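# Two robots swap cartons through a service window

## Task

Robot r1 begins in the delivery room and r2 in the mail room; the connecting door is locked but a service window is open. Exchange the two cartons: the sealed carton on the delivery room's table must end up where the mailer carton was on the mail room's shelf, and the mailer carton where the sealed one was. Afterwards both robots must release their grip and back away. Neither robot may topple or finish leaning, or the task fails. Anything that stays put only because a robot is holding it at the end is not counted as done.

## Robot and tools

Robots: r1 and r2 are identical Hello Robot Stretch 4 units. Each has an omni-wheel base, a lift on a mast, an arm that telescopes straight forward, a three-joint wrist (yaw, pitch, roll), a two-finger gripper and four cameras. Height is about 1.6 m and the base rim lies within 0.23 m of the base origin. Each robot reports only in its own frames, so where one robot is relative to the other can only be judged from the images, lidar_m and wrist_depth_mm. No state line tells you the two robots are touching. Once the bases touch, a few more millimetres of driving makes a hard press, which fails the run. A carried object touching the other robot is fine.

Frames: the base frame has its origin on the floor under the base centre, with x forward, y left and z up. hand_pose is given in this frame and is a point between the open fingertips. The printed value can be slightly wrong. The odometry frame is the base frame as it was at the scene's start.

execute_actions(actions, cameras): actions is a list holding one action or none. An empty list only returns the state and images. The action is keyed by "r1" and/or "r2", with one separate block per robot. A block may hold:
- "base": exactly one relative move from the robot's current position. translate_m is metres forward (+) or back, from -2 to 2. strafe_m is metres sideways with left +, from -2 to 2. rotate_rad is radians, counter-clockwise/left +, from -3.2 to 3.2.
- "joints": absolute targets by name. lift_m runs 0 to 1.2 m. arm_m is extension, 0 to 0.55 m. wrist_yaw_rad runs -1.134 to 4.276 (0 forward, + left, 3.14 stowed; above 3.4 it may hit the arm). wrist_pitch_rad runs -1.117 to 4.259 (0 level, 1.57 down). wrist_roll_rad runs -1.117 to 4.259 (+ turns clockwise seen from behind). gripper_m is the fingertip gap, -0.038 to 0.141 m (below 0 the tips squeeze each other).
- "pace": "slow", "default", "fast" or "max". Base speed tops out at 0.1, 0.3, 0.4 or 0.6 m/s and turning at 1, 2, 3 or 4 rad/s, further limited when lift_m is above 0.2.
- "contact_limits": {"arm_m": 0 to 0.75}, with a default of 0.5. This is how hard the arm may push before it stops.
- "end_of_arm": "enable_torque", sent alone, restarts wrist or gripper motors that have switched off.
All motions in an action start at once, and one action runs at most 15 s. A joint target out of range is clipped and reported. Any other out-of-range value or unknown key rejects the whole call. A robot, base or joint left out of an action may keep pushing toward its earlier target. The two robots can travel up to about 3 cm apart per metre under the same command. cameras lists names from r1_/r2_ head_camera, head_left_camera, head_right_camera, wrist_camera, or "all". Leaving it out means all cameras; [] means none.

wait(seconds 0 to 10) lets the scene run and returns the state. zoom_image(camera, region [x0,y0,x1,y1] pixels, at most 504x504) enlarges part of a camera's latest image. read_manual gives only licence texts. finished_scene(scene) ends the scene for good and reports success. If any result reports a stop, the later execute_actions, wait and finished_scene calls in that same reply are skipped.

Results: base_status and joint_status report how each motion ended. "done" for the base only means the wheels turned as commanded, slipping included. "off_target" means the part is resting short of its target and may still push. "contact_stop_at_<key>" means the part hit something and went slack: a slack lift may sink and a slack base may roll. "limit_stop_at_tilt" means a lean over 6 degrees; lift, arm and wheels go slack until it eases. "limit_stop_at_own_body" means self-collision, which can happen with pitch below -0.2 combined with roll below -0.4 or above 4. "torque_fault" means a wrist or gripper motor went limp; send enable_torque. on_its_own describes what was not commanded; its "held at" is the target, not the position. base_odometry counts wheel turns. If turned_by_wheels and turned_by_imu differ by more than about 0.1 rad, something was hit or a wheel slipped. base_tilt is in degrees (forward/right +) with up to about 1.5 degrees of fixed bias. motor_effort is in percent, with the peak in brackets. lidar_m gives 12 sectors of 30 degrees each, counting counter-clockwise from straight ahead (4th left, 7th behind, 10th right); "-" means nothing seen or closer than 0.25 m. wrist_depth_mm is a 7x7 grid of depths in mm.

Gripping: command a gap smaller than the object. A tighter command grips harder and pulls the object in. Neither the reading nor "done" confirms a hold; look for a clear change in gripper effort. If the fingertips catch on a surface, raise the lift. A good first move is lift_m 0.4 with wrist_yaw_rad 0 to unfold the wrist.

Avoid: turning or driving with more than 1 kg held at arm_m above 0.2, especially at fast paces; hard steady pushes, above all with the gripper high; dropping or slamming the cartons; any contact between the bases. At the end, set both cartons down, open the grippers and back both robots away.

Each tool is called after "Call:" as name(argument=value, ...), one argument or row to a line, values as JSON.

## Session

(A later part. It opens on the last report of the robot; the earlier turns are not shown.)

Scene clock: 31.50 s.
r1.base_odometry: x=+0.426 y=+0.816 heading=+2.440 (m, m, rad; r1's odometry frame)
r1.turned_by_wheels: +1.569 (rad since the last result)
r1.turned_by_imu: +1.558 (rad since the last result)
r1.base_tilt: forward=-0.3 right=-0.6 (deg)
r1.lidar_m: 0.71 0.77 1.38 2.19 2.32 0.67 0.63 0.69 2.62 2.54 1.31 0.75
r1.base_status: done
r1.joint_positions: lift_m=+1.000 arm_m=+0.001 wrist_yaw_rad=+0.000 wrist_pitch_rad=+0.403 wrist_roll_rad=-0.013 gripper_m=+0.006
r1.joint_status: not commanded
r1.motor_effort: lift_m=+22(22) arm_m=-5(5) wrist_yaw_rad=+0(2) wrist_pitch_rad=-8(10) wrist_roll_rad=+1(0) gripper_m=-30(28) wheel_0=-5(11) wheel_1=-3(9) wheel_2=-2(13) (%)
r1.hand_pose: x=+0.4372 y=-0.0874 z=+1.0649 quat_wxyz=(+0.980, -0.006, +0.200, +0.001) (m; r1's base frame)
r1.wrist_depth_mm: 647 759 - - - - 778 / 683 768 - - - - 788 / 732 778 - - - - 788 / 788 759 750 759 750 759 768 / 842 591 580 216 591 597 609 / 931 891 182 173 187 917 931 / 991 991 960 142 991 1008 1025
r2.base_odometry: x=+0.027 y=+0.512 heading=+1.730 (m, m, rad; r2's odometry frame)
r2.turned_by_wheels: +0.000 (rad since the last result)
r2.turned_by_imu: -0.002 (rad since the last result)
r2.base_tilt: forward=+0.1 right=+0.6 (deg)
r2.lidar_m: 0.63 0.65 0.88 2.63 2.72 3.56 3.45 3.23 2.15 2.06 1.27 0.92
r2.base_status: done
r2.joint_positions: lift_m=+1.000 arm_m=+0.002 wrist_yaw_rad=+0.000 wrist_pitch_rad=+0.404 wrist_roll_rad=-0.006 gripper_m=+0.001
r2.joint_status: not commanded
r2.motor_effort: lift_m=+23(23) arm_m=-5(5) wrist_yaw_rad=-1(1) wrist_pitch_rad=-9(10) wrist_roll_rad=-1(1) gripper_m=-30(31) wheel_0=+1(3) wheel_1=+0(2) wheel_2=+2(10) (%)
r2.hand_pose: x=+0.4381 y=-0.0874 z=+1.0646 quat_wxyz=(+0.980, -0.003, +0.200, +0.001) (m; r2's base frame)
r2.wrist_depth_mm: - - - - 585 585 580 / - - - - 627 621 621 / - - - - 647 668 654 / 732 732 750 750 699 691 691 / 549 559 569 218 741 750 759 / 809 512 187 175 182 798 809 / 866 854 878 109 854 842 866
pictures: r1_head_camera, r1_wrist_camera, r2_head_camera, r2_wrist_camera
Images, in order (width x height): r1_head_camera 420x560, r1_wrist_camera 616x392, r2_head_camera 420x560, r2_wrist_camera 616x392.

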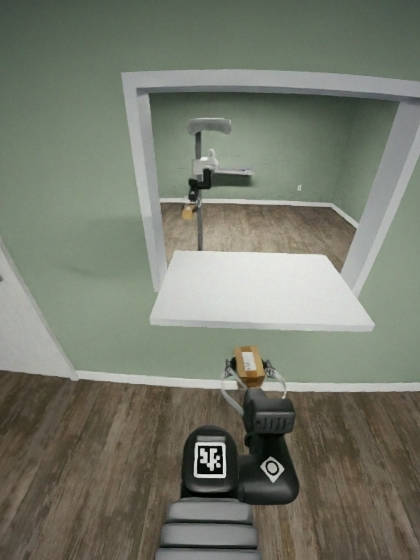

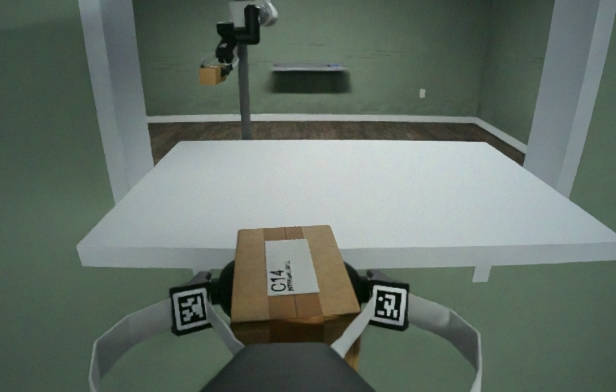

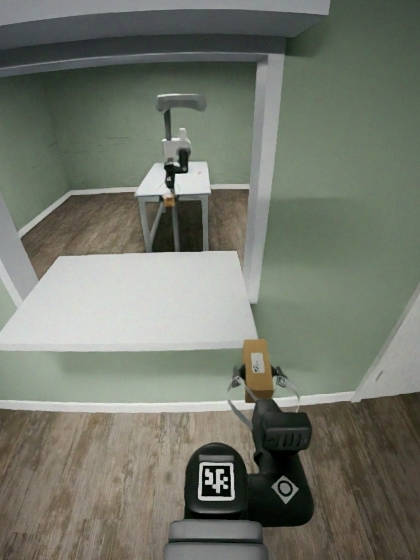

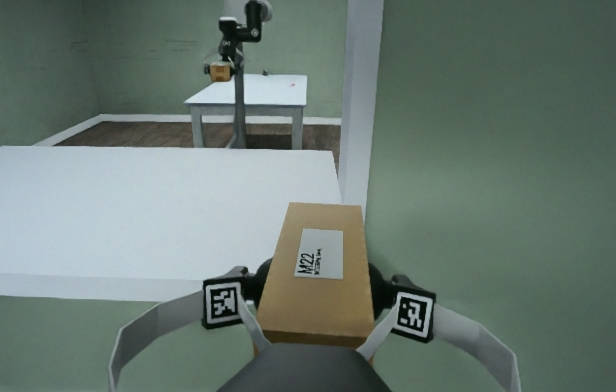

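Call:
execute_actions(
  actions=[
    {"r1":{"base":{"strafe_m":-0.26},"joints":{"lift_m":0.9,"arm_m":0.3}},"r2":{"base":{"strafe_m":0.15},"joints":{"lift_m":0.9,"arm_m":0.2}}},
  ],
  cameras=[],
)

Call:
execute_actions(
  actions=[
    {"r1":{"base":{"translate_m":0.12},"joints":{"lift_m":0.88,"arm_m":0.46}},"r2":{"joints":{"lift_m":0.88,"arm_m":0.48}}},
  ],
  cameras=["r1_head_camera","r1_wrist_camera","r2_head_camera","r2_wrist_camera"],
)

Scene clock: 33.83 s.
r1.base_odometry: x=+0.594 y=+1.015 heading=+2.440 (m, m, rad; r1's odometry frame)
r1.turned_by_wheels: +0.000 (rad since the last result)
r1.turned_by_imu: +0.000 (rad since the last result)
r1.base_tilt: forward=-0.3 right=-0.6 (deg)
r1.lidar_m: 0.71 0.77 1.38 2.45 2.58 0.69 0.64 0.71 2.30 2.28 1.28 0.72
r1.base_status: done
r1.joint_positions: lift_m=+0.900 arm_m=+0.299 wrist_yaw_rad=+0.000 wrist_pitch_rad=+0.403 wrist_roll_rad=-0.013 gripper_m=+0.006
r1.joint_status: all done
r1.motor_effort: lift_m=+16(20) arm_m=+5(9) wrist_yaw_rad=+1(0) wrist_pitch_rad=-8(7) wrist_roll_rad=+0(0) gripper_m=-27(27) wheel_0=+2(11) wheel_1=-3(9) wheel_2=+0(3) (%)
r1.hand_pose: x=+0.7353 y=-0.0874 z=+0.9653 quat_wxyz=(+0.980, -0.006, +0.200, +0.001) (m; r1's base frame)
r1.wrist_depth_mm: - - 1430 - - - 436 / - - - - - - 439 / 768 750 750 741 750 - 433 / 500 500 500 500 504 504 449 / 368 373 357 216 377 375 373 / 293 294 182 173 187 298 294 / 250 253 251 142 256 256 -
r2.base_odometry: x=-0.121 y=+0.488 heading=+1.730 (m, m, rad; r2's odometry frame)
r2.turned_by_wheels: +0.000 (rad since the last result)
r2.turned_by_imu: -0.001 (rad since the last result)
r2.base_tilt: forward=+0.2 right=+0.6 (deg)
r2.lidar_m: 0.63 0.66 0.89 2.47 2.55 3.37 3.50 3.38 2.36 2.25 1.31 0.64
r2.base_status: done
r2.joint_positions: lift_m=+0.900 arm_m=+0.199 wrist_yaw_rad=+0.000 wrist_pitch_rad=+0.404 wrist_roll_rad=-0.006 gripper_m=+0.001
r2.joint_status: all done
r2.motor_effort: lift_m=+15(23) arm_m=+6(8) wrist_yaw_rad=-1(0) wrist_pitch_rad=-10(11) wrist_roll_rad=-1(2) gripper_m=-31(32) wheel_0=+1(7) wheel_1=-1(9) wheel_2=+1(1) (%)
r2.hand_pose: x=+0.6353 y=-0.0874 z=+0.9652 quat_wxyz=(+0.980, -0.003, +0.200, +0.001) (m; r2's base frame)
r2.wrist_depth_mm: - - - - - 449 397 / - 878 - - - 449 421 / 723 732 741 750 - 449 445 / 488 496 500 508 512 480 477 / 370 375 379 218 387 389 512 / 296 300 187 174 182 310 539 / 283 281 283 109 279 277 286
pictures: none
No camera images: the call's "cameras" was empty. Leave "cameras" out to get every camera's image.

Scene clock: 35.80 s.
r1.base_odometry: x=+0.502 y=+1.092 heading=+2.441 (m, m, rad; r1's odometry frame)
r1.turned_by_wheels: +0.001 (rad since the last result)
r1.turned_by_imu: +0.000 (rad since the last result)
r1.base_tilt: forward=-0.3 right=-0.6 (deg)
r1.lidar_m: 0.56 0.62 1.23 2.45 2.60 0.80 0.76 0.82 2.31 2.27 1.12 0.60
r1.base_status: done
r1.joint_positions: lift_m=+0.880 arm_m=+0.459 wrist_yaw_rad=+0.000 wrist_pitch_rad=+0.403 wrist_roll_rad=-0.013 gripper_m=+0.006
r1.joint_status: all done
r1.motor_effort: lift_m=+16(16) arm_m=+5(11) wrist_yaw_rad=+0(1) wrist_pitch_rad=-9(7) wrist_roll_rad=+0(1) gripper_m=-24(27) wheel_0=+4(9) wheel_1=+4(8) wheel_2=-1(13) (%)
r1.hand_pose: x=+0.8954 y=-0.0874 z=+0.9453 quat_wxyz=(+0.980, -0.006, +0.200, +0.001) (m; r1's base frame)
r1.wrist_depth_mm: 415 - - - - - - / 452 - - - - - - / - - - - - - - / 445 449 452 452 455 452 - / 332 336 324 216 340 342 338 / 264 264 182 173 187 268 265 / 224 214 222 142 224 221 -
r2.base_odometry: x=-0.121 y=+0.488 heading=+1.730 (m, m, rad; r2's odometry frame)
r2.turned_by_wheels: +0.000 (rad since the last result)
r2.turned_by_imu: -0.001 (rad since the last result)
r2.base_tilt: forward=+0.1 right=+0.6 (deg)
r2.lidar_m: 0.61 0.66 0.88 2.48 2.55 3.32 3.48 3.41 2.38 2.22 1.32 0.67
r2.base_status: not commanded
r2.joint_positions: lift_m=+0.880 arm_m=+0.479 wrist_yaw_rad=+0.000 wrist_pitch_rad=+0.404 wrist_roll_rad=-0.006 gripper_m=+0.001
r2.joint_status: all done
r2.motor_effort: lift_m=+15(13) arm_m=+5(4) wrist_yaw_rad=-1(1) wrist_pitch_rad=-10(10) wrist_roll_rad=+1(1) gripper_m=-30(30) wheel_0=+1(1) wheel_1=-1(1) wheel_2=+1(1) (%)
r2.hand_pose: x=+0.9153 y=-0.0874 z=+0.9453 quat_wxyz=(+0.980, -0.003, +0.200, +0.001) (m; r2's base frame)
r2.wrist_depth_mm: 427 - - - - - - / - - - - - - - / - - - - - - 294 / 436 445 452 459 462 - 293 / 332 336 343 218 347 347 291 / 266 270 187 175 182 279 268 / 225 224 228 109 224 222 238
pictures: r1_head_camera, r1_wrist_camera, r2_head_camera, r2_wrist_camera
Images, in order (width x height): r1_head_camera 420x560, r1_wrist_camera 616x392, r2_head_camera 420x560, r2_wrist_camera 616x392.

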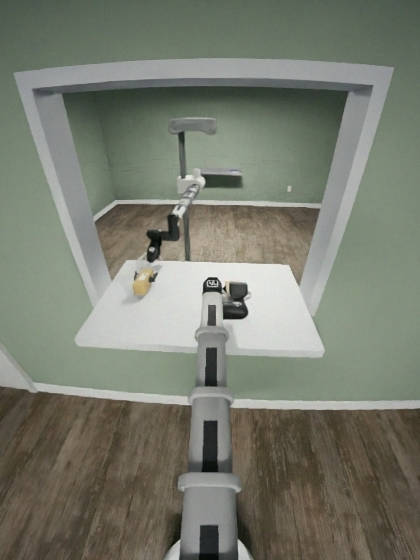

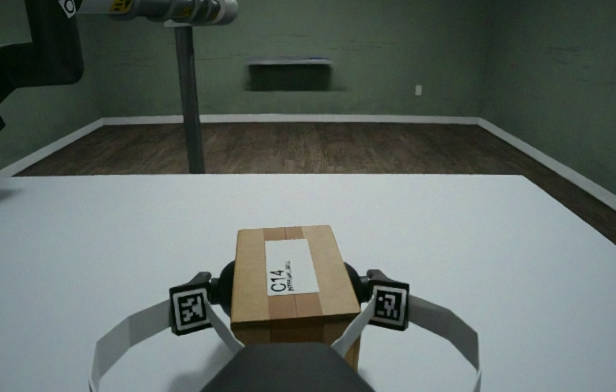

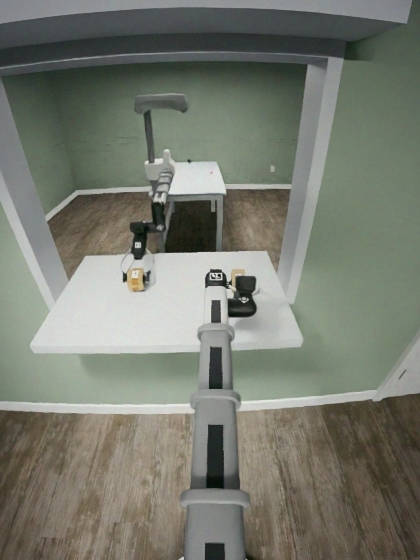

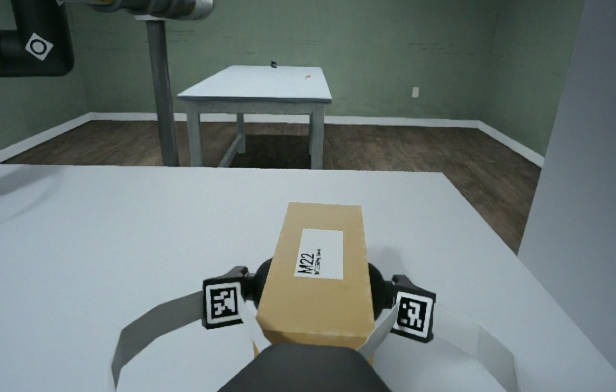

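Separation ≈0.36.

Call:
execute_actions(
  actions=[
    {"r1":{"joints":{"lift_m":0.868}},"r2":{"joints":{"lift_m":0.866}}},
  ],
  cameras=[],
)

Call:
execute_actions(
  actions=[
    {"r1":{"joints":{"gripper_m":0.11}},"r2":{"joints":{"gripper_m":0.11}}},
  ],
  cameras=[],
)

Call:
execute_actions(
  actions=[
    {"r1":{"joints":{"arm_m":0.28,"gripper_m":0.14},"pace":"fast"},"r2":{"joints":{"arm_m":0.3,"gripper_m":0.14},"pace":"fast"}},
  ],
  cameras=[],
)

Call:
execute_actions(
  actions=[
    {"r1":{"base":{"strafe_m":0.36}},"r2":{"base":{"strafe_m":0.36}}},
  ],
  cameras=["r1_wrist_camera","r2_wrist_camera"],
)

Scene clock: 36.70 s.
r1.base_odometry: x=+0.502 y=+1.092 heading=+2.441 (m, m, rad; r1's odometry frame)
r1.turned_by_wheels: +0.000 (rad since the last result)
r1.turned_by_imu: +0.000 (rad since the last result)
r1.base_tilt: forward=-0.3 right=-0.6 (deg)
r1.lidar_m: 0.59 0.61 1.23 2.43 2.58 0.82 0.77 0.83 2.37 2.29 1.16 0.62
r1.base_status: not commanded
r1.joint_positions: lift_m=+0.868 arm_m=+0.459 wrist_yaw_rad=+0.000 wrist_pitch_rad=+0.403 wrist_roll_rad=-0.013 gripper_m=+0.006
r1.joint_status: all done
r1.motor_effort: lift_m=+16(17) arm_m=+5(5) wrist_yaw_rad=+0(0) wrist_pitch_rad=-7(5) wrist_roll_rad=+0(0) gripper_m=-25(27) wheel_0=+4(4) wheel_1=+4(4) wheel_2=-1(1) (%)
r1.hand_pose: x=+0.8954 y=-0.0874 z=+0.9333 quat_wxyz=(+0.980, -0.006, +0.200, +0.001) (m; r1's base frame)
r1.wrist_depth_mm: 418 - - - - - - / 452 - - - - - - / - - - - - - - / 418 418 421 424 424 424 459 / 310 314 301 216 319 317 315 / 246 248 182 173 187 250 249 / 209 200 208 142 210 207 -
r2.base_odometry: x=-0.121 y=+0.488 heading=+1.730 (m, m, rad; r2's odometry frame)
r2.turned_by_wheels: +0.000 (rad since the last result)
r2.turned_by_imu: +0.000 (rad since the last result)
r2.base_tilt: forward=+0.2 right=+0.5 (deg)
r2.lidar_m: 0.62 0.64 0.88 2.48 2.56 3.38 3.44 3.38 2.38 2.21 1.31 0.68
r2.base_status: not commanded
r2.joint_positions: lift_m=+0.866 arm_m=+0.479 wrist_yaw_rad=+0.000 wrist_pitch_rad=+0.404 wrist_roll_rad=-0.006 gripper_m=+0.001
r2.joint_status: all done
r2.motor_effort: lift_m=+15(18) arm_m=+5(5) wrist_yaw_rad=-1(1) wrist_pitch_rad=-9(11) wrist_roll_rad=+0(2) gripper_m=-30(31) wheel_0=+1(1) wheel_1=-1(1) wheel_2=+1(1) (%)
r2.hand_pose: x=+0.9153 y=-0.0874 z=+0.9312 quat_wxyz=(+0.980, -0.003, +0.200, +0.001) (m; r2's base frame)
r2.wrist_depth_mm: 430 - - - - - - / - - - - - - - / - - - - - - 294 / 407 413 418 424 427 - 293 / 306 312 314 217 320 324 290 / 247 249 187 174 182 257 257 / 208 206 211 109 206 206 216
pictures: none
No camera images: the call's "cameras" was empty. Leave "cameras" out to get every camera's image.

Scene clock: 38.63 s.
r1.base_odometry: x=+0.502 y=+1.092 heading=+2.441 (m, m, rad; r1's odometry frame)
r1.turned_by_wheels: +0.000 (rad since the last result)
r1.turned_by_imu: +0.000 (rad since the last result)
r1.base_tilt: forward=-0.3 right=-0.6 (deg)
r1.lidar_m: 0.58 0.62 1.23 2.44 2.58 0.80 0.77 0.80 2.32 2.29 1.13 0.61
r1.base_status: not commanded
r1.joint_positions: lift_m=+0.868 arm_m=+0.459 wrist_yaw_rad=+0.000 wrist_pitch_rad=+0.403 wrist_roll_rad=-0.013 gripper_m=+0.110
r1.joint_status: all done
r1.motor_effort: lift_m=+16(16) arm_m=+5(5) wrist_yaw_rad=+1(0) wrist_pitch_rad=-8(12) wrist_roll_rad=+0(0) gripper_m=-2(24) wheel_0=+4(4) wheel_1=+4(4) wheel_2=-1(1) (%)
r1.hand_pose: x=+0.8954 y=-0.0874 z=+0.9334 quat_wxyz=(+0.980, -0.006, +0.200, +0.001) (m; r1's base frame)
r1.wrist_depth_mm: 418 - - - - - - / 449 - - - - - - / - - - - - - - / 418 421 421 424 424 427 459 / 312 314 289 238 319 317 315 / 247 232 196 186 206 251 250 / 211 207 209 133 211 207 -
r2.base_odometry: x=-0.121 y=+0.488 heading=+1.730 (m, m, rad; r2's odometry frame)
r2.turned_by_wheels: +0.000 (rad since the last result)
r2.turned_by_imu: -0.001 (rad since the last result)
r2.base_tilt: forward=+0.2 right=+0.6 (deg)
r2.lidar_m: 0.63 0.64 0.83 2.43 2.54 3.36 3.46 3.38 2.35 2.21 1.32 0.66
r2.base_status: not commanded
r2.joint_positions: lift_m=+0.866 arm_m=+0.479 wrist_yaw_rad=+0.000 wrist_pitch_rad=+0.402 wrist_roll_rad=-0.006 gripper_m=+0.110
r2.joint_status: all done
r2.motor_effort: lift_m=+15(15) arm_m=+6(5) wrist_yaw_rad=-1(2) wrist_pitch_rad=-4(10) wrist_roll_rad=+1(1) gripper_m=-1(29) wheel_0=+1(1) wheel_1=-1(1) wheel_2=+1(1) (%)
r2.hand_pose: x=+0.9154 y=-0.0874 z=+0.9316 quat_wxyz=(+0.980, -0.003, +0.200, +0.001) (m; r2's base frame)
r2.wrist_depth_mm: 424 - - - - - - / - - - - - - - / - - - - - - 296 / 413 413 421 424 433 - 293 / 307 314 317 225 324 325 290 / 247 250 220 179 199 249 259 / 210 208 212 109 214 215 219
pictures: none
No camera images: the call's "cameras" was empty. Leave "cameras" out to get every camera's image.

Scene clock: 40.00 s.
r1.base_odometry: x=+0.502 y=+1.092 heading=+2.441 (m, m, rad; r1's odometry frame)
r1.turned_by_wheels: +0.000 (rad since the last result)
r1.turned_by_imu: +0.000 (rad since the last result)
r1.base_tilt: forward=-0.3 right=-0.5 (deg)
r1.lidar_m: 0.58 0.63 1.22 2.45 2.59 0.80 0.77 0.82 2.33 2.27 1.14 0.60
r1.base_status: not commanded
r1.joint_positions: lift_m=+0.868 arm_m=+0.281 wrist_yaw_rad=+0.000 wrist_pitch_rad=+0.402 wrist_roll_rad=-0.013 gripper_m=+0.140
r1.joint_status: all done
r1.motor_effort: lift_m=+16(16) arm_m=-5(5) wrist_yaw_rad=+1(1) wrist_pitch_rad=-5(7) wrist_roll_rad=+0(0) gripper_m=-4(1) wheel_0=+4(4) wheel_1=+4(4) wheel_2=-1(1) (%)
r1.hand_pose: x=+0.7173 y=-0.0875 z=+0.9335 quat_wxyz=(+0.980, -0.006, +0.200, +0.001) (m; r1's base frame)
r1.wrist_depth_mm: - 750 - - - - - / - - - - - - - / 647 640 627 634 640 - 439 / 424 424 424 370 427 427 404 / 312 317 320 320 320 319 317 / 248 205 244 255 235 243 251 / 211 208 216 137 218 212 -
r2.base_odometry: x=-0.121 y=+0.488 heading=+1.730 (m, m, rad; r2's odometry frame)
r2.turned_by_wheels: +0.000 (rad since the last result)
r2.turned_by_imu: +0.000 (rad since the last result)
r2.base_tilt: forward=+0.2 right=+0.6 (deg)
r2.lidar_m: 0.63 0.65 0.87 2.47 2.56 3.37 3.48 3.40 2.35 2.22 1.30 0.65
r2.base_status: not commanded
r2.joint_positions: lift_m=+0.866 arm_m=+0.301 wrist_yaw_rad=+0.000 wrist_pitch_rad=+0.402 wrist_roll_rad=-0.006 gripper_m=+0.140
r2.joint_status: all done
r2.motor_effort: lift_m=+15(15) arm_m=-5(7) wrist_yaw_rad=+0(2) wrist_pitch_rad=-5(7) wrist_roll_rad=+1(1) gripper_m=+0(2) wheel_0=+1(1) wheel_1=-1(1) wheel_2=+1(1) (%)
r2.hand_pose: x=+0.7373 y=-0.0875 z=+0.9315 quat_wxyz=(+0.980, -0.003, +0.200, +0.001) (m; r2's base frame)
r2.wrist_depth_mm: - 750 - - - - 309 / - - - - - 436 319 / 609 615 627 580 647 436 336 / 410 418 421 349 433 404 357 / 310 314 319 322 324 327 382 / 248 235 236 258 240 207 260 / 210 209 212 109 215 214 219
pictures: none
No camera images: the call's "cameras" was empty. Leave "cameras" out to get every camera's image.

Scene clock: 42.53 s.
r1.base_odometry: x=+0.270 y=+0.817 heading=+2.441 (m, m, rad; r1's odometry frame)
r1.turned_by_wheels: +0.000 (rad since the last result)
r1.turned_by_imu: -0.001 (rad since the last result)
r1.base_tilt: forward=-0.3 right=-0.6 (deg)
r1.lidar_m: 0.61 0.88 1.22 2.09 2.19 3.07 0.76 0.82 2.73 2.63 0.85 0.63
r1.base_status: done
r1.joint_positions: lift_m=+0.868 arm_m=+0.281 wrist_yaw_rad=+0.000 wrist_pitch_rad=+0.402 wrist_roll_rad=-0.013 gripper_m=+0.140
r1.joint_status: not commanded
r1.motor_effort: lift_m=+17(17) arm_m=-5(5) wrist_yaw_rad=+1(1) wrist_pitch_rad=-7(6) wrist_roll_rad=+0(0) gripper_m=-2(1) wheel_0=-4(13) wheel_1=+2(11) wheel_2=+0(3) (%)
r1.hand_pose: x=+0.7173 y=-0.0874 z=+0.9334 quat_wxyz=(+0.980, -0.006, +0.200, +0.001) (m; r1's base frame)
r1.wrist_depth_mm: 351 - - - - 741 - / 347 - - - - 778 - / 349 - 634 634 640 640 603 / 351 424 368 424 427 427 424 / 312 315 319 320 322 320 315 / 248 205 244 256 235 243 251 / 211 208 216 137 217 211 -
r2.base_odometry: x=-0.476 y=+0.431 heading=+1.730 (m, m, rad; r2's odometry frame)
r2.turned_by_wheels: +0.000 (rad since the last result)
r2.turned_by_imu: -0.002 (rad since the last result)
r2.base_tilt: forward=+0.2 right=+0.6 (deg)
r2.lidar_m: 0.60 0.64 1.13 2.11 2.17 2.87 3.51 3.55 2.73 2.57 1.29 0.66
r2.base_status: done
r2.joint_positions: lift_m=+0.866 arm_m=+0.301 wrist_yaw_rad=+0.000 wrist_pitch_rad=+0.402 wrist_roll_rad=-0.006 gripper_m=+0.140
r2.joint_status: not commanded
r2.motor_effort: lift_m=+16(16) arm_m=-5(5) wrist_yaw_rad=+0(0) wrist_pitch_rad=-6(7) wrist_roll_rad=+1(1) gripper_m=+0(0) wheel_0=+0(8) wheel_1=-1(6) wheel_2=+1(0) (%)
r2.hand_pose: x=+0.7373 y=-0.0875 z=+0.9315 quat_wxyz=(+0.980, -0.003, +0.200, +0.001) (m; r2's base frame)
r2.wrist_depth_mm: - - - - - 750 - / - - - - - - - / - 621 621 634 647 615 615 / 410 415 394 379 430 436 445 / 309 314 319 320 324 327 327 / 248 234 236 257 239 206 260 / 210 208 212 109 216 214 218
pictures: r1_wrist_camera, r2_wrist_camera
Images, in order (width x height): r1_wrist_camera 616x392, r2_wrist_camera 616x392.

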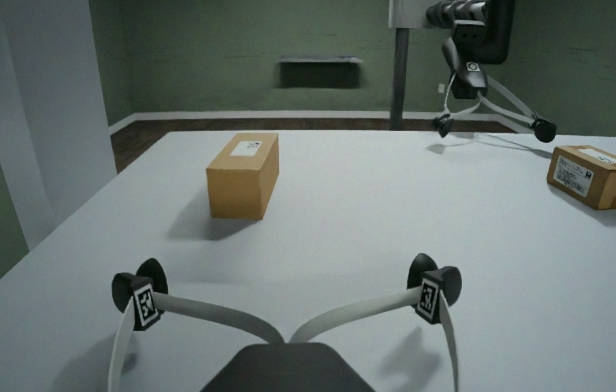

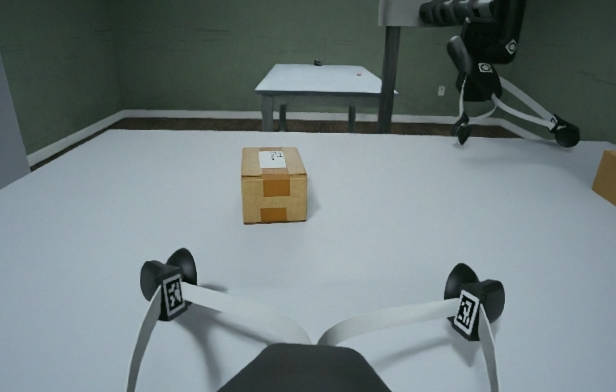

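Call:
execute_actions(
  actions=[
    {"r1":{"base":{"strafe_m":0.052},"joints":{"arm_m":0.48}},"r2":{"base":{"strafe_m":0.042},"joints":{"arm_m":0.48}}},
  ],
  cameras=["r1_wrist_camera","r2_wrist_camera"],
)

Call:
execute_actions(
  actions=[
    {"r1":{"joints":{"gripper_m":0.0}},"r2":{"joints":{"gripper_m":0.005}}},
  ],
  cameras=[],
)

Call:
execute_actions(
  actions=[
    {"r1":{"joints":{"lift_m":0.9}},"r2":{"joints":{"lift_m":0.9}}},
  ],
  cameras=["r1_wrist_camera","r2_wrist_camera"],
)

Scene clock: 44.43 s.
r1.base_odometry: x=+0.237 y=+0.778 heading=+2.441 (m, m, rad; r1's odometry frame)
r1.turned_by_wheels: +0.000 (rad since the last result)
r1.turned_by_imu: +0.000 (rad since the last result)
r1.base_tilt: forward=-0.3 right=-0.6 (deg)
r1.lidar_m: 0.60 0.88 1.20 2.02 2.15 3.02 0.76 0.82 2.75 2.69 0.85 0.62
r1.base_status: done
r1.joint_positions: lift_m=+0.868 arm_m=+0.479 wrist_yaw_rad=+0.000 wrist_pitch_rad=+0.402 wrist_roll_rad=-0.013 gripper_m=+0.140
r1.joint_status: all done
r1.motor_effort: lift_m=+17(17) arm_m=+6(8) wrist_yaw_rad=+1(1) wrist_pitch_rad=-6(8) wrist_roll_rad=+1(0) gripper_m=-1(2) wheel_0=-3(10) wheel_1=+3(13) wheel_2=+0(1) (%)
r1.hand_pose: x=+0.9154 y=-0.0874 z=+0.9335 quat_wxyz=(+0.980, -0.006, +0.200, +0.001) (m; r1's base frame)
r1.wrist_depth_mm: - - - - - 1098 - / - - - - - - - / - - - - - - - / 266 - 424 424 424 427 430 / 265 315 317 224 320 319 315 / 245 205 233 179 235 242 250 / 210 208 209 137 217 211 -
r2.base_odometry: x=-0.518 y=+0.425 heading=+1.730 (m, m, rad; r2's odometry frame)
r2.turned_by_wheels: +0.000 (rad since the last result)
r2.turned_by_imu: -0.001 (rad since the last result)
r2.base_tilt: forward=+0.2 right=+0.6 (deg)
r2.lidar_m: 0.59 0.61 1.15 2.08 2.17 2.82 3.49 3.55 2.79 2.61 0.97 0.65
r2.base_status: done
r2.joint_positions: lift_m=+0.866 arm_m=+0.479 wrist_yaw_rad=+0.000 wrist_pitch_rad=+0.402 wrist_roll_rad=-0.006 gripper_m=+0.140
r2.joint_status: all done
r2.motor_effort: lift_m=+16(16) arm_m=+6(8) wrist_yaw_rad=-1(0) wrist_pitch_rad=-5(6) wrist_roll_rad=+0(1) gripper_m=+0(1) wheel_0=+0(8) wheel_1=-2(2) wheel_2=+0(2) (%)
r2.hand_pose: x=+0.9154 y=-0.0874 z=+0.9315 quat_wxyz=(+0.980, -0.003, +0.200, +0.001) (m; r2's base frame)
r2.wrist_depth_mm: - - - - - - - / - - - - - - - / - - - - - - - / 413 415 418 424 433 436 445 / 309 312 303 228 324 325 327 / 247 234 235 182 239 206 259 / 210 209 211 109 215 214 218
pictures: r1_wrist_camera, r2_wrist_camera
Images, in order (width x height): r1_wrist_camera 616x392, r2_wrist_camera 616x392.

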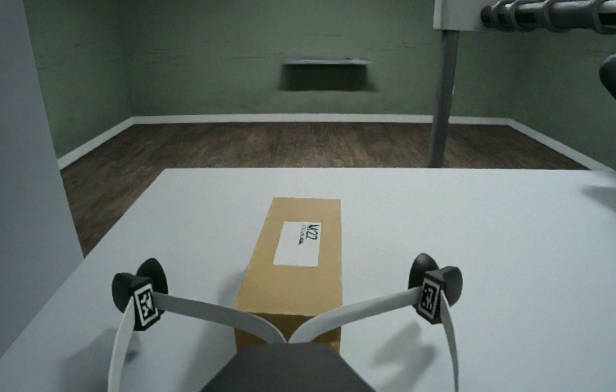

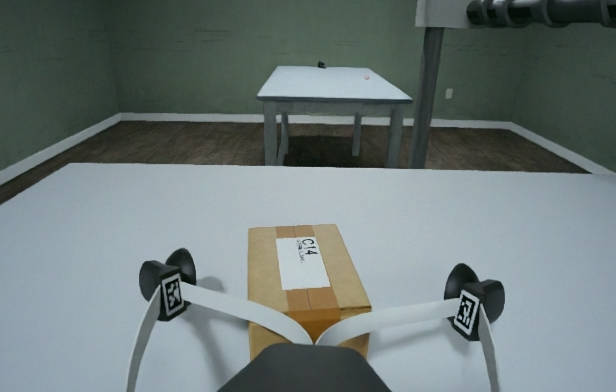

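Scene clock: 46.80 s.
r1.base_odometry: x=+0.237 y=+0.778 heading=+2.441 (m, m, rad; r1's odometry frame)
r1.turned_by_wheels: +0.000 (rad since the last result)
r1.turned_by_imu: +0.000 (rad since the last result)
r1.base_tilt: forward=-0.3 right=-0.6 (deg)
r1.lidar_m: 0.60 0.89 1.19 2.03 2.14 3.02 0.75 0.82 2.76 2.70 0.86 0.63
r1.base_status: not commanded
r1.joint_positions: lift_m=+0.868 arm_m=+0.479 wrist_yaw_rad=+0.000 wrist_pitch_rad=+0.403 wrist_roll_rad=-0.013 gripper_m=+0.001
r1.joint_status: all done
r1.motor_effort: lift_m=+17(17) arm_m=+6(6) wrist_yaw_rad=+1(2) wrist_pitch_rad=-8(6) wrist_roll_rad=+0(0) gripper_m=-20(27) wheel_0=-3(3) wheel_1=+3(3) wheel_2=+0(0) (%)
r1.hand_pose: x=+0.9153 y=-0.0874 z=+0.9333 quat_wxyz=(+0.980, -0.006, +0.200, +0.001) (m; r1's base frame)
r1.wrist_depth_mm: - - - - - 1098 - / - - - - - - - / - - - - - - - / 266 - 418 421 421 427 424 / 265 314 300 213 317 317 315 / 244 248 181 169 188 251 248 / 209 200 204 135 216 206 -
r2.base_odometry: x=-0.518 y=+0.425 heading=+1.730 (m, m, rad; r2's odometry frame)
r2.turned_by_wheels: +0.000 (rad since the last result)
r2.turned_by_imu: -0.001 (rad since the last result)
r2.base_tilt: forward=+0.2 right=+0.6 (deg)
r2.lidar_m: 0.57 0.63 1.12 2.05 2.15 2.84 3.48 3.55 2.78 2.64 0.96 0.64
r2.base_status: not commanded
r2.joint_positions: lift_m=+0.866 arm_m=+0.479 wrist_yaw_rad=+0.000 wrist_pitch_rad=+0.403 wrist_roll_rad=-0.006 gripper_m=+0.006
r2.joint_status: all done
r2.motor_effort: lift_m=+16(16) arm_m=+6(5) wrist_yaw_rad=-1(0) wrist_pitch_rad=-8(9) wrist_roll_rad=-1(1) gripper_m=-30(32) wheel_0=+0(0) wheel_1=-2(2) wheel_2=+0(0) (%)
r2.hand_pose: x=+0.9153 y=-0.0874 z=+0.9313 quat_wxyz=(+0.980, -0.003, +0.200, +0.001) (m; r2's base frame)
r2.wrist_depth_mm: - - - - - - - / - - - - - - - / - - - - - - - / 407 413 418 421 430 433 439 / 307 312 317 216 306 324 325 / 246 248 188 173 181 257 258 / 208 207 211 109 200 177 218
pictures: none
No camera images: the call's "cameras" was empty. Leave "cameras" out to get every camera's image.

Scene clock: 47.77 s.
r1.base_odometry: x=+0.237 y=+0.778 heading=+2.441 (m, m, rad; r1's odometry frame)
r1.turned_by_wheels: +0.000 (rad since the last result)
r1.turned_by_imu: +0.000 (rad since the last result)
r1.base_tilt: forward=-0.3 right=-0.6 (deg)
r1.lidar_m: 0.59 0.88 1.19 2.02 2.15 3.01 0.75 0.80 2.77 2.71 0.87 0.63
r1.base_status: not commanded
r1.joint_positions: lift_m=+0.900 arm_m=+0.479 wrist_yaw_rad=+0.000 wrist_pitch_rad=+0.403 wrist_roll_rad=-0.013 gripper_m=+0.001
r1.joint_status: all done
r1.motor_effort: lift_m=+23(24) arm_m=+6(6) wrist_yaw_rad=+1(1) wrist_pitch_rad=-8(7) wrist_roll_rad=+0(0) gripper_m=-26(25) wheel_0=-3(3) wheel_1=+3(3) wheel_2=+0(0) (%)
r1.hand_pose: x=+0.9153 y=-0.0874 z=+0.9648 quat_wxyz=(+0.980, -0.006, +0.200, +0.001) (m; r1's base frame)
r1.wrist_depth_mm: - - - - - 1098 - / - - - - - - - / - - - - - - - / 266 - 500 500 500 500 500 / 265 392 357 213 375 375 370 / 262 294 182 169 188 297 294 / 246 236 240 135 255 242 -
r2.base_odometry: x=-0.518 y=+0.425 heading=+1.730 (m, m, rad; r2's odometry frame)
r2.turned_by_wheels: +0.000 (rad since the last result)
r2.turned_by_imu: +0.000 (rad since the last result)
r2.base_tilt: forward=+0.2 right=+0.5 (deg)
r2.lidar_m: 0.59 0.62 1.12 2.07 2.13 2.83 3.50 3.51 2.82 2.64 0.93 0.64
r2.base_status: not commanded
r2.joint_positions: lift_m=+0.900 arm_m=+0.479 wrist_yaw_rad=+0.000 wrist_pitch_rad=+0.403 wrist_roll_rad=-0.006 gripper_m=+0.006
r2.joint_status: all done
r2.motor_effort: lift_m=+24(27) arm_m=+6(5) wrist_yaw_rad=-1(1) wrist_pitch_rad=-8(9) wrist_roll_rad=+2(1) gripper_m=-32(31) wheel_0=+0(0) wheel_1=-2(2) wheel_2=+0(0) (%)
r2.hand_pose: x=+0.9153 y=-0.0874 z=+0.9646 quat_wxyz=(+0.980, -0.003, +0.200, +0.001) (m; r2's base frame)
r2.wrist_depth_mm: - - - - - - - / - - - - - - - / - - - - - - - / - 496 500 504 512 517 525 / 366 373 377 216 366 389 389 / 293 296 189 173 181 307 307 / 249 246 251 109 238 177 259
pictures: r1_wrist_camera, r2_wrist_camera
Images, in order (width x height): r1_wrist_camera 616x392, r2_wrist_camera 616x392.

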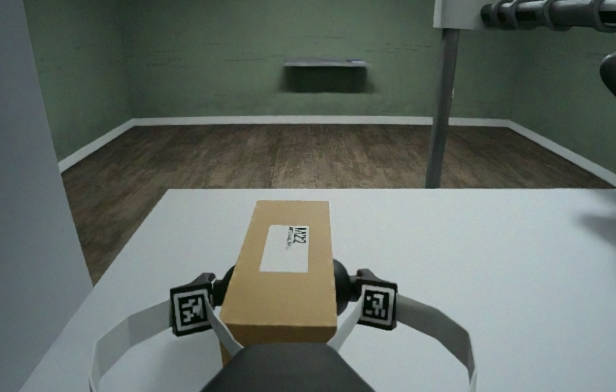

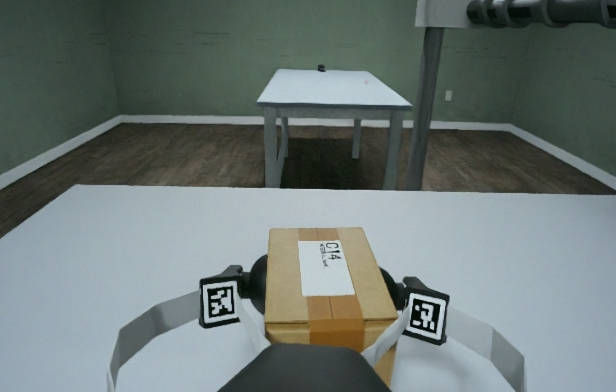

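Call:
execute_actions(
  actions=[
    {"r1":{"base":{"translate_m":-0.1},"joints":{"arm_m":0},"pace":"fast"},"r2":{"base":{"translate_m":-0.35},"joints":{"arm_m":0.1},"pace":"fast"}},
  ],
  cameras=[],
)

Call:
execute_actions(
  actions=[
    {"r1":{"base":{"rotate_rad":-2.75}},"r2":{"base":{"rotate_rad":-2.91},"joints":{"lift_m":0.77}}},
  ],
  cameras=[],
)

Call:
execute_actions(
  actions=[
    {"r1":{"base":{"translate_m":0.1},"joints":{"arm_m":0.45,"lift_m":0.77}},"r2":{"base":{"translate_m":2},"joints":{"arm_m":0.45},"pace":"fast"}},
  ],
  cameras=["r1_head_camera","r2_head_camera","r2_wrist_camera"],
)

Scene clock: 50.33 s.
r1.base_odometry: x=+0.313 y=+0.713 heading=+2.440 (m, m, rad; r1's odometry frame)
r1.turned_by_wheels: -0.001 (rad since the last result)
r1.turned_by_imu: -0.001 (rad since the last result)
r1.base_tilt: forward=-0.3 right=-0.6 (deg)
r1.lidar_m: 0.70 0.99 1.31 2.03 2.15 2.99 0.64 0.68 2.75 2.69 1.02 0.73
r1.base_status: done
r1.joint_positions: lift_m=+0.900 arm_m=+0.001 wrist_yaw_rad=+0.000 wrist_pitch_rad=+0.404 wrist_roll_rad=-0.013 gripper_m=+0.001
r1.joint_status: all done
r1.motor_effort: lift_m=+23(23) arm_m=-5(8) wrist_yaw_rad=+1(1) wrist_pitch_rad=-10(10) wrist_roll_rad=+0(0) gripper_m=-26(25) wheel_0=-3(10) wheel_1=-3(8) wheel_2=-1(12) (%)
r1.hand_pose: x=+0.4372 y=-0.0875 z=+0.9646 quat_wxyz=(+0.980, -0.006, +0.200, +0.001) (m; r1's base frame)
r1.wrist_depth_mm: 634 634 - - - - - / 676 676 - - - - - / 723 715 723 759 759 768 788 / 778 768 539 530 544 544 549 / 831 831 820 213 831 842 854 / 904 878 181 169 188 904 931 / 960 960 976 135 976 991 1008
r2.base_odometry: x=-0.462 y=+0.079 heading=+1.730 (m, m, rad; r2's odometry frame)
r2.turned_by_wheels: +0.000 (rad since the last result)
r2.turned_by_imu: +0.001 (rad since the last result)
r2.base_tilt: forward=+0.2 right=+0.5 (deg)
r2.lidar_m: 0.94 1.23 1.62 2.05 2.13 2.82 3.12 3.20 2.82 2.64 1.84 1.02
r2.base_status: done
r2.joint_positions: lift_m=+0.900 arm_m=+0.101 wrist_yaw_rad=+0.000 wrist_pitch_rad=+0.403 wrist_roll_rad=-0.006 gripper_m=+0.006
r2.joint_status: all done
r2.motor_effort: lift_m=+23(24) arm_m=-5(8) wrist_yaw_rad=+0(2) wrist_pitch_rad=-9(10) wrist_roll_rad=+1(1) gripper_m=-32(32) wheel_0=+1(6) wheel_1=+1(3) wheel_2=-1(10) (%)
r2.hand_pose: x=+0.5371 y=-0.0875 z=+0.9646 quat_wxyz=(+0.980, -0.003, +0.200, +0.000) (m; r2's base frame)
r2.wrist_depth_mm: 788 778 - - 1808 - - / 831 820 - - - - 946 / 878 866 741 759 768 788 820 / 917 946 931 931 946 960 960 / 1008 1008 991 216 991 1008 1025 / 1060 1060 189 173 181 1060 1098 / 1182 1138 1205 109 1160 177 1182
pictures: none
No camera images: the call's "cameras" was empty. Leave "cameras" out to get every camera's image.

Scene clock: 53.13 s.
r1.base_odometry: x=+0.313 y=+0.713 heading=-0.309 (m, m, rad; r1's odometry frame)
r1.turned_by_wheels: -2.749 (rad since the last result)
r1.turned_by_imu: -2.731 (rad since the last result)
r1.base_tilt: forward=-0.3 right=-0.6 (deg)
r1.lidar_m: 0.68 0.86 2.68 1.53 0.76 0.70 0.74 1.21 2.05 2.09 2.63 0.64
r1.base_status: done
r1.joint_positions: lift_m=+0.900 arm_m=+0.001 wrist_yaw_rad=+0.000 wrist_pitch_rad=+0.404 wrist_roll_rad=-0.013 gripper_m=+0.001
r1.joint_status: not commanded
r1.motor_effort: lift_m=+23(23) arm_m=-5(5) wrist_yaw_rad=+0(1) wrist_pitch_rad=-9(12) wrist_roll_rad=+0(1) gripper_m=-27(24) wheel_0=+5(8) wheel_1=+3(9) wheel_2=+1(10) (%)
r1.hand_pose: x=+0.4372 y=-0.0875 z=+0.9647 quat_wxyz=(+0.980, -0.006, +0.200, +0.001) (m; r1's base frame)
r1.wrist_depth_mm: - - - - - - - / - - - - - - - / - - 1397 1255 1281 - - / - 842 842 854 854 - - / 1983 699 627 213 640 1983 - / 1618 842 182 169 188 1576 1618 / 1336 904 1160 135 1308 1366 1366
r2.base_odometry: x=-0.462 y=+0.079 heading=-1.180 (m, m, rad; r2's odometry frame)
r2.turned_by_wheels: -2.910 (rad since the last result)
r2.turned_by_imu: -2.937 (rad since the last result)
r2.base_tilt: forward=+0.1 right=+0.6 (deg)
r2.lidar_m: 2.64 3.28 2.63 2.64 1.19 0.95 0.95 1.34 2.11 2.07 2.28 3.13
r2.base_status: done
r2.joint_positions: lift_m=+0.770 arm_m=+0.101 wrist_yaw_rad=+0.000 wrist_pitch_rad=+0.403 wrist_roll_rad=-0.006 gripper_m=+0.006
r2.joint_status: all done
r2.motor_effort: lift_m=+15(23) arm_m=-5(5) wrist_yaw_rad=+1(2) wrist_pitch_rad=-9(9) wrist_roll_rad=+0(1) gripper_m=-32(31) wheel_0=+0(7) wheel_1=+0(6) wheel_2=-1(5) (%)
r2.hand_pose: x=+0.5372 y=-0.0875 z=+0.8353 quat_wxyz=(+0.980, -0.003, +0.200, +0.001) (m; r2's base frame)
r2.wrist_depth_mm: - - - - - - - / - - - - - - - / - - - - - - - / - - - - - - - / 1708 1756 1756 216 1708 1808 1863 / 1366 1397 188 173 181 1464 1464 / 1182 1160 1205 109 1118 178 1229
pictures: none
No camera images: the call's "cameras" was empty. Leave "cameras" out to get every camera's image.

Scene clock: 59.53 s.
r1.base_odometry: x=+0.408 y=+0.683 heading=-0.309 (m, m, rad; r1's odometry frame)
r1.turned_by_wheels: +0.000 (rad since the last result)
r1.turned_by_imu: -0.001 (rad since the last result)
r1.base_tilt: forward=-0.3 right=-0.6 (deg)
r1.lidar_m: 0.58 0.74 2.63 1.68 0.87 0.78 0.84 1.32 2.09 2.10 2.67 0.56
r1.base_status: done
r1.joint_positions: lift_m=+0.770 arm_m=+0.449 wrist_yaw_rad=+0.000 wrist_pitch_rad=+0.403 wrist_roll_rad=-0.013 gripper_m=+0.001
r1.joint_status: all done
r1.motor_effort: lift_m=+16(21) arm_m=+5(9) wrist_yaw_rad=+0(2) wrist_pitch_rad=-8(12) wrist_roll_rad=+0(0) gripper_m=-22(26) wheel_0=+3(9) wheel_1=+3(8) wheel_2=-1(14) (%)
r1.hand_pose: x=+0.8853 y=-0.0874 z=+0.8352 quat_wxyz=(+0.980, -0.006, +0.200, +0.001) (m; r1's base frame)
r1.wrist_depth_mm: - - - - - - - / - - - - - - - / - - 768 768 778 788 917 / - 517 521 521 521 521 525 / 382 387 370 213 389 389 389 / 301 304 181 169 189 309 306 / 258 245 252 135 267 253 -
r2.base_odometry: x=+0.299 y=-1.770 heading=-1.180 (m, m, rad; r2's odometry frame)
r2.turned_by_wheels: +0.000 (rad since the last result)
r2.turned_by_imu: -0.008 (rad since the last result)
r2.base_tilt: forward=+0.2 right=+0.6 (deg)
r2.lidar_m: 0.65 0.77 1.98 2.31 2.56 3.20 3.15 2.98 2.44 2.42 0.87 0.66
r2.base_status: done
r2.joint_positions: lift_m=+0.770 arm_m=+0.449 wrist_yaw_rad=+0.000 wrist_pitch_rad=+0.403 wrist_roll_rad=-0.006 gripper_m=+0.006
r2.joint_status: all done
r2.motor_effort: lift_m=+16(16) arm_m=+5(5) wrist_yaw_rad=-1(1) wrist_pitch_rad=-9(9) wrist_roll_rad=+1(1) gripper_m=-32(32) wheel_0=-1(4) wheel_1=-1(5) wheel_2=+1(10) (%)
r2.hand_pose: x=+0.8854 y=-0.0874 z=+0.8353 quat_wxyz=(+0.980, -0.003, +0.200, +0.001) (m; r2's base frame)
r2.wrist_depth_mm: 496 466 445 421 402 384 370 / 525 496 469 445 424 402 387 / 564 530 504 473 449 427 407 / 609 512 508 492 469 442 427 / 382 387 392 216 382 402 407 / 306 309 189 173 181 322 320 / 259 256 262 109 249 178 270
pictures: r1_head_camera, r2_head_camera, r2_wrist_camera
Images, in order (width x height): r1_head_camera 420x560, r2_head_camera 420x560, r2_wrist_camera 616x392.

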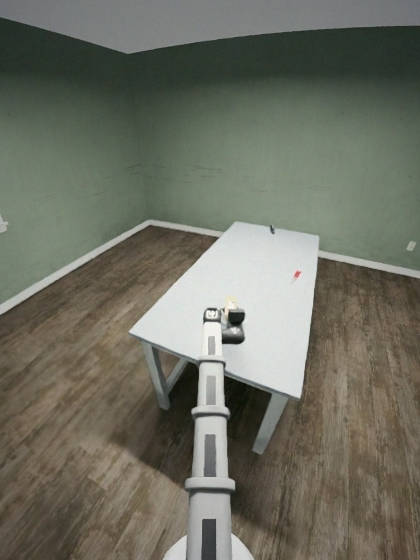

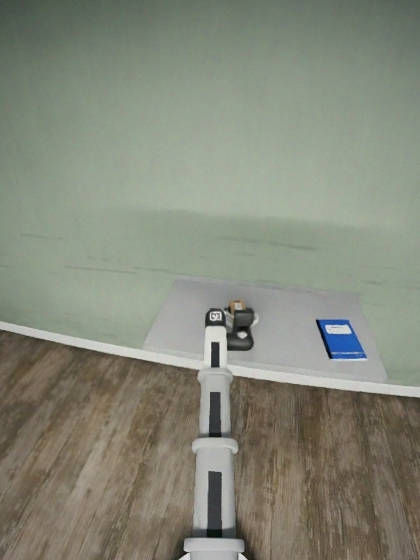

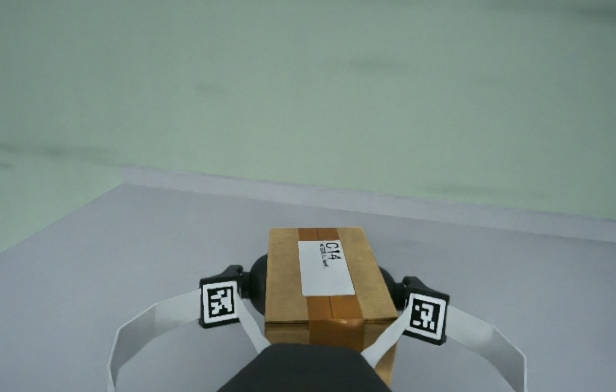

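Call:
execute_actions(
  actions=[
    {"r1":{"joints":{"lift_m":0.73}},"r2":{"joints":{"lift_m":0.729}}},
  ],
  cameras=[],
)

Call:
execute_actions(
  actions=[
    {"r1":{"joints":{"gripper_m":0.11}},"r2":{"joints":{"gripper_m":0.11}}},
  ],
  cameras=[],
)

Call:
execute_actions(
  actions=[
    {"r1":{"base":{"translate_m":-0.2},"joints":{"arm_m":0},"pace":"fast"},"r2":{"base":{"translate_m":-0.2},"joints":{"arm_m":0},"pace":"fast"}},
  ],
  cameras=["r1_wrist_camera","r2_wrist_camera"],
)

Call:
finished_scene(
  scene=1,
)

Scene clock: 60.73 s.
r1.base_odometry: x=+0.408 y=+0.683 heading=-0.309 (m, m, rad; r1's odometry frame)
r1.turned_by_wheels: +0.000 (rad since the last result)
r1.turned_by_imu: +0.000 (rad since the last result)
r1.base_tilt: forward=-0.3 right=-0.6 (deg)
r1.lidar_m: 0.59 0.73 2.62 1.68 0.86 0.78 0.84 1.30 2.10 2.13 2.68 0.56
r1.base_status: not commanded
r1.joint_positions: lift_m=+0.730 arm_m=+0.449 wrist_yaw_rad=+0.000 wrist_pitch_rad=+0.403 wrist_roll_rad=-0.013 gripper_m=+0.001
r1.joint_status: all done
r1.motor_effort: lift_m=+17(16) arm_m=+6(6) wrist_yaw_rad=+0(1) wrist_pitch_rad=-8(9) wrist_roll_rad=+0(0) gripper_m=-26(25) wheel_0=+4(4) wheel_1=+3(3) wheel_2=-1(1) (%)
r1.hand_pose: x=+0.8853 y=-0.0874 z=+0.7952 quat_wxyz=(+0.980, -0.006, +0.200, +0.001) (m; r1's base frame)
r1.wrist_depth_mm: - - - - - - - / - - - 1229 1229 - - / - - 621 627 634 640 661 / 418 418 421 421 421 424 427 / 310 314 301 213 319 315 314 / 246 248 181 169 189 251 249 / 210 200 204 135 216 206 -
r2.base_odometry: x=+0.299 y=-1.770 heading=-1.180 (m, m, rad; r2's odometry frame)
r2.turned_by_wheels: +0.000 (rad since the last result)
r2.turned_by_imu: +0.000 (rad since the last result)
r2.base_tilt: forward=+0.2 right=+0.5 (deg)
r2.lidar_m: 0.67 0.76 1.99 2.31 2.56 3.16 3.14 3.02 2.41 2.42 0.88 0.69
r2.base_status: not commanded
r2.joint_positions: lift_m=+0.729 arm_m=+0.449 wrist_yaw_rad=+0.000 wrist_pitch_rad=+0.403 wrist_roll_rad=-0.006 gripper_m=+0.006
r2.joint_status: all done
r2.motor_effort: lift_m=+15(15) arm_m=+5(5) wrist_yaw_rad=-1(1) wrist_pitch_rad=-9(9) wrist_roll_rad=+1(1) gripper_m=-32(31) wheel_0=-1(1) wheel_1=-1(1) wheel_2=+1(1) (%)
r2.hand_pose: x=+0.8854 y=-0.0874 z=+0.7943 quat_wxyz=(+0.980, -0.003, +0.200, +0.001) (m; r2's base frame)
r2.wrist_depth_mm: 496 469 445 424 402 384 370 / 530 500 469 445 427 402 387 / 569 521 496 473 452 427 404 / 410 413 421 427 430 433 415 / 309 314 319 216 309 329 330 / 248 250 188 173 181 259 259 / 210 208 212 109 201 178 219
pictures: none
No camera images: the call's "cameras" was empty. Leave "cameras" out to get every camera's image.

Scene clock: 62.67 s.
r1.base_odometry: x=+0.408 y=+0.683 heading=-0.309 (m, m, rad; r1's odometry frame)
r1.turned_by_wheels: +0.000 (rad since the last result)
r1.turned_by_imu: +0.000 (rad since the last result)
r1.base_tilt: forward=-0.3 right=-0.6 (deg)
r1.lidar_m: 0.55 0.72 2.63 1.67 0.87 0.79 0.82 1.33 2.09 2.12 2.69 0.55
r1.base_status: not commanded
r1.joint_positions: lift_m=+0.730 arm_m=+0.449 wrist_yaw_rad=+0.000 wrist_pitch_rad=+0.402 wrist_roll_rad=-0.013 gripper_m=+0.110
r1.joint_status: all done
r1.motor_effort: lift_m=+16(16) arm_m=+5(5) wrist_yaw_rad=+1(0) wrist_pitch_rad=-6(10) wrist_roll_rad=+0(0) gripper_m=-5(27) wheel_0=+4(4) wheel_1=+4(3) wheel_2=-1(1) (%)
r1.hand_pose: x=+0.8854 y=-0.0874 z=+0.7955 quat_wxyz=(+0.980, -0.006, +0.200, +0.001) (m; r1's base frame)
r1.wrist_depth_mm: - - - - - - - / - - - 1255 1281 - - / - - 627 627 634 647 668 / 421 424 421 424 427 427 430 / 314 315 317 224 320 317 315 / 247 233 197 181 206 253 250 / 211 207 209 133 211 208 -
r2.base_odometry: x=+0.299 y=-1.770 heading=-1.180 (m, m, rad; r2's odometry frame)
r2.turned_by_wheels: +0.000 (rad since the last result)
r2.turned_by_imu: -0.001 (rad since the last result)
r2.base_tilt: forward=+0.1 right=+0.6 (deg)
r2.lidar_m: 0.66 0.73 2.00 2.31 2.58 3.17 3.17 2.96 2.44 2.40 0.84 0.67
r2.base_status: not commanded
r2.joint_positions: lift_m=+0.729 arm_m=+0.449 wrist_yaw_rad=+0.000 wrist_pitch_rad=+0.403 wrist_roll_rad=-0.006 gripper_m=+0.110
r2.joint_status: all done
r2.motor_effort: lift_m=+15(15) arm_m=+5(5) wrist_yaw_rad=-1(1) wrist_pitch_rad=-6(9) wrist_roll_rad=+1(1) gripper_m=-2(31) wheel_0=-1(1) wheel_1=-1(1) wheel_2=+1(1) (%)
r2.hand_pose: x=+0.8854 y=-0.0874 z=+0.7945 quat_wxyz=(+0.980, -0.003, +0.200, +0.001) (m; r2's base frame)
r2.wrist_depth_mm: 496 469 442 424 402 382 368 / 525 500 473 445 424 404 389 / 564 521 496 473 445 427 410 / 415 415 421 427 433 430 415 / 310 314 319 229 325 329 330 / 249 252 204 183 201 251 260 / 211 210 213 109 213 216 220
pictures: none
No camera images: the call's "cameras" was empty. Leave "cameras" out to get every camera's image.

Scene clock: 64.67 s.
r1.base_odometry: x=+0.218 y=+0.744 heading=-0.309 (m, m, rad; r1's odometry frame)
r1.turned_by_wheels: +0.000 (rad since the last result)
r1.turned_by_imu: -0.001 (rad since the last result)
r1.base_tilt: forward=-0.4 right=-0.6 (deg)
r1.lidar_m: 0.76 0.97 2.72 1.01 0.68 0.61 0.86 1.09 2.01 2.02 2.58 0.72
r1.base_status: done
r1.joint_positions: lift_m=+0.730 arm_m=+0.001 wrist_yaw_rad=+0.000 wrist_pitch_rad=+0.402 wrist_roll_rad=-0.013 gripper_m=+0.110
r1.joint_status: all done
r1.motor_effort: lift_m=+16(16) arm_m=-6(6) wrist_yaw_rad=+1(1) wrist_pitch_rad=-7(5) wrist_roll_rad=+0(1) gripper_m=-3(3) wheel_0=-2(10) wheel_1=-3(10) wheel_2=+0(9) (%)
r1.hand_pose: x=+0.4373 y=-0.0875 z=+0.7955 quat_wxyz=(+0.980, -0.006, +0.200, +0.001) (m; r1's base frame)
r1.wrist_depth_mm: - - - - - - - / - - - 1281 1308 - - / - 715 661 640 647 - - / - - - 627 569 - - / 1756 1661 1708 1756 1576 1756 1808 / 1366 976 1281 1397 206 1366 1397 / 1138 1078 1160 133 1118 1138 1182
r2.base_odometry: x=+0.223 y=-1.585 heading=-1.180 (m, m, rad; r2's odometry frame)
r2.turned_by_wheels: +0.000 (rad since the last result)
r2.turned_by_imu: +0.000 (rad since the last result)
r2.base_tilt: forward=+0.1 right=+0.6 (deg)
r2.lidar_m: 0.87 0.99 2.33 2.32 2.57 2.98 2.97 2.91 2.37 2.37 1.68 0.84
r2.base_status: done
r2.joint_positions: lift_m=+0.729 arm_m=+0.002 wrist_yaw_rad=+0.000 wrist_pitch_rad=+0.402 wrist_roll_rad=-0.006 gripper_m=+0.110
r2.joint_status: all done
r2.motor_effort: lift_m=+15(15) arm_m=-5(6) wrist_yaw_rad=+0(2) wrist_pitch_rad=-6(7) wrist_roll_rad=+2(2) gripper_m=-2(2) wheel_0=+1(5) wheel_1=+2(7) wheel_2=-2(10) (%)
r2.hand_pose: x=+0.4382 y=-0.0875 z=+0.7946 quat_wxyz=(+0.980, -0.003, +0.200, +0.000) (m; r2's base frame)
r2.wrist_depth_mm: 1182 1138 1078 1008 960 931 891 / 1281 1205 1118 1042 1008 976 931 / 1366 1308 768 715 668 676 668 / 1464 1366 1308 1229 1138 1098 1042 / 1576 1464 1366 1308 1205 1160 1098 / 1336 1366 220 1336 1255 1205 1160 / 1118 1138 1160 109 1160 1160 1160
pictures: r1_wrist_camera, r2_wrist_camera
Images, in order (width x height): r1_wrist_camera 616x392, r2_wrist_camera 616x392.

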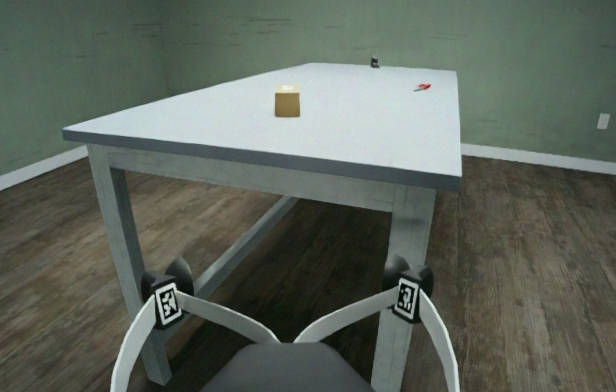

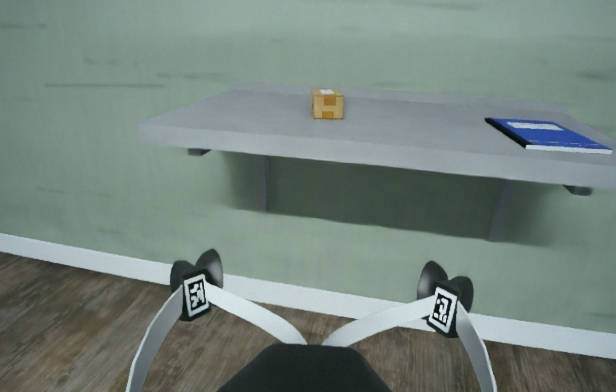

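The scene is finished: the task was done.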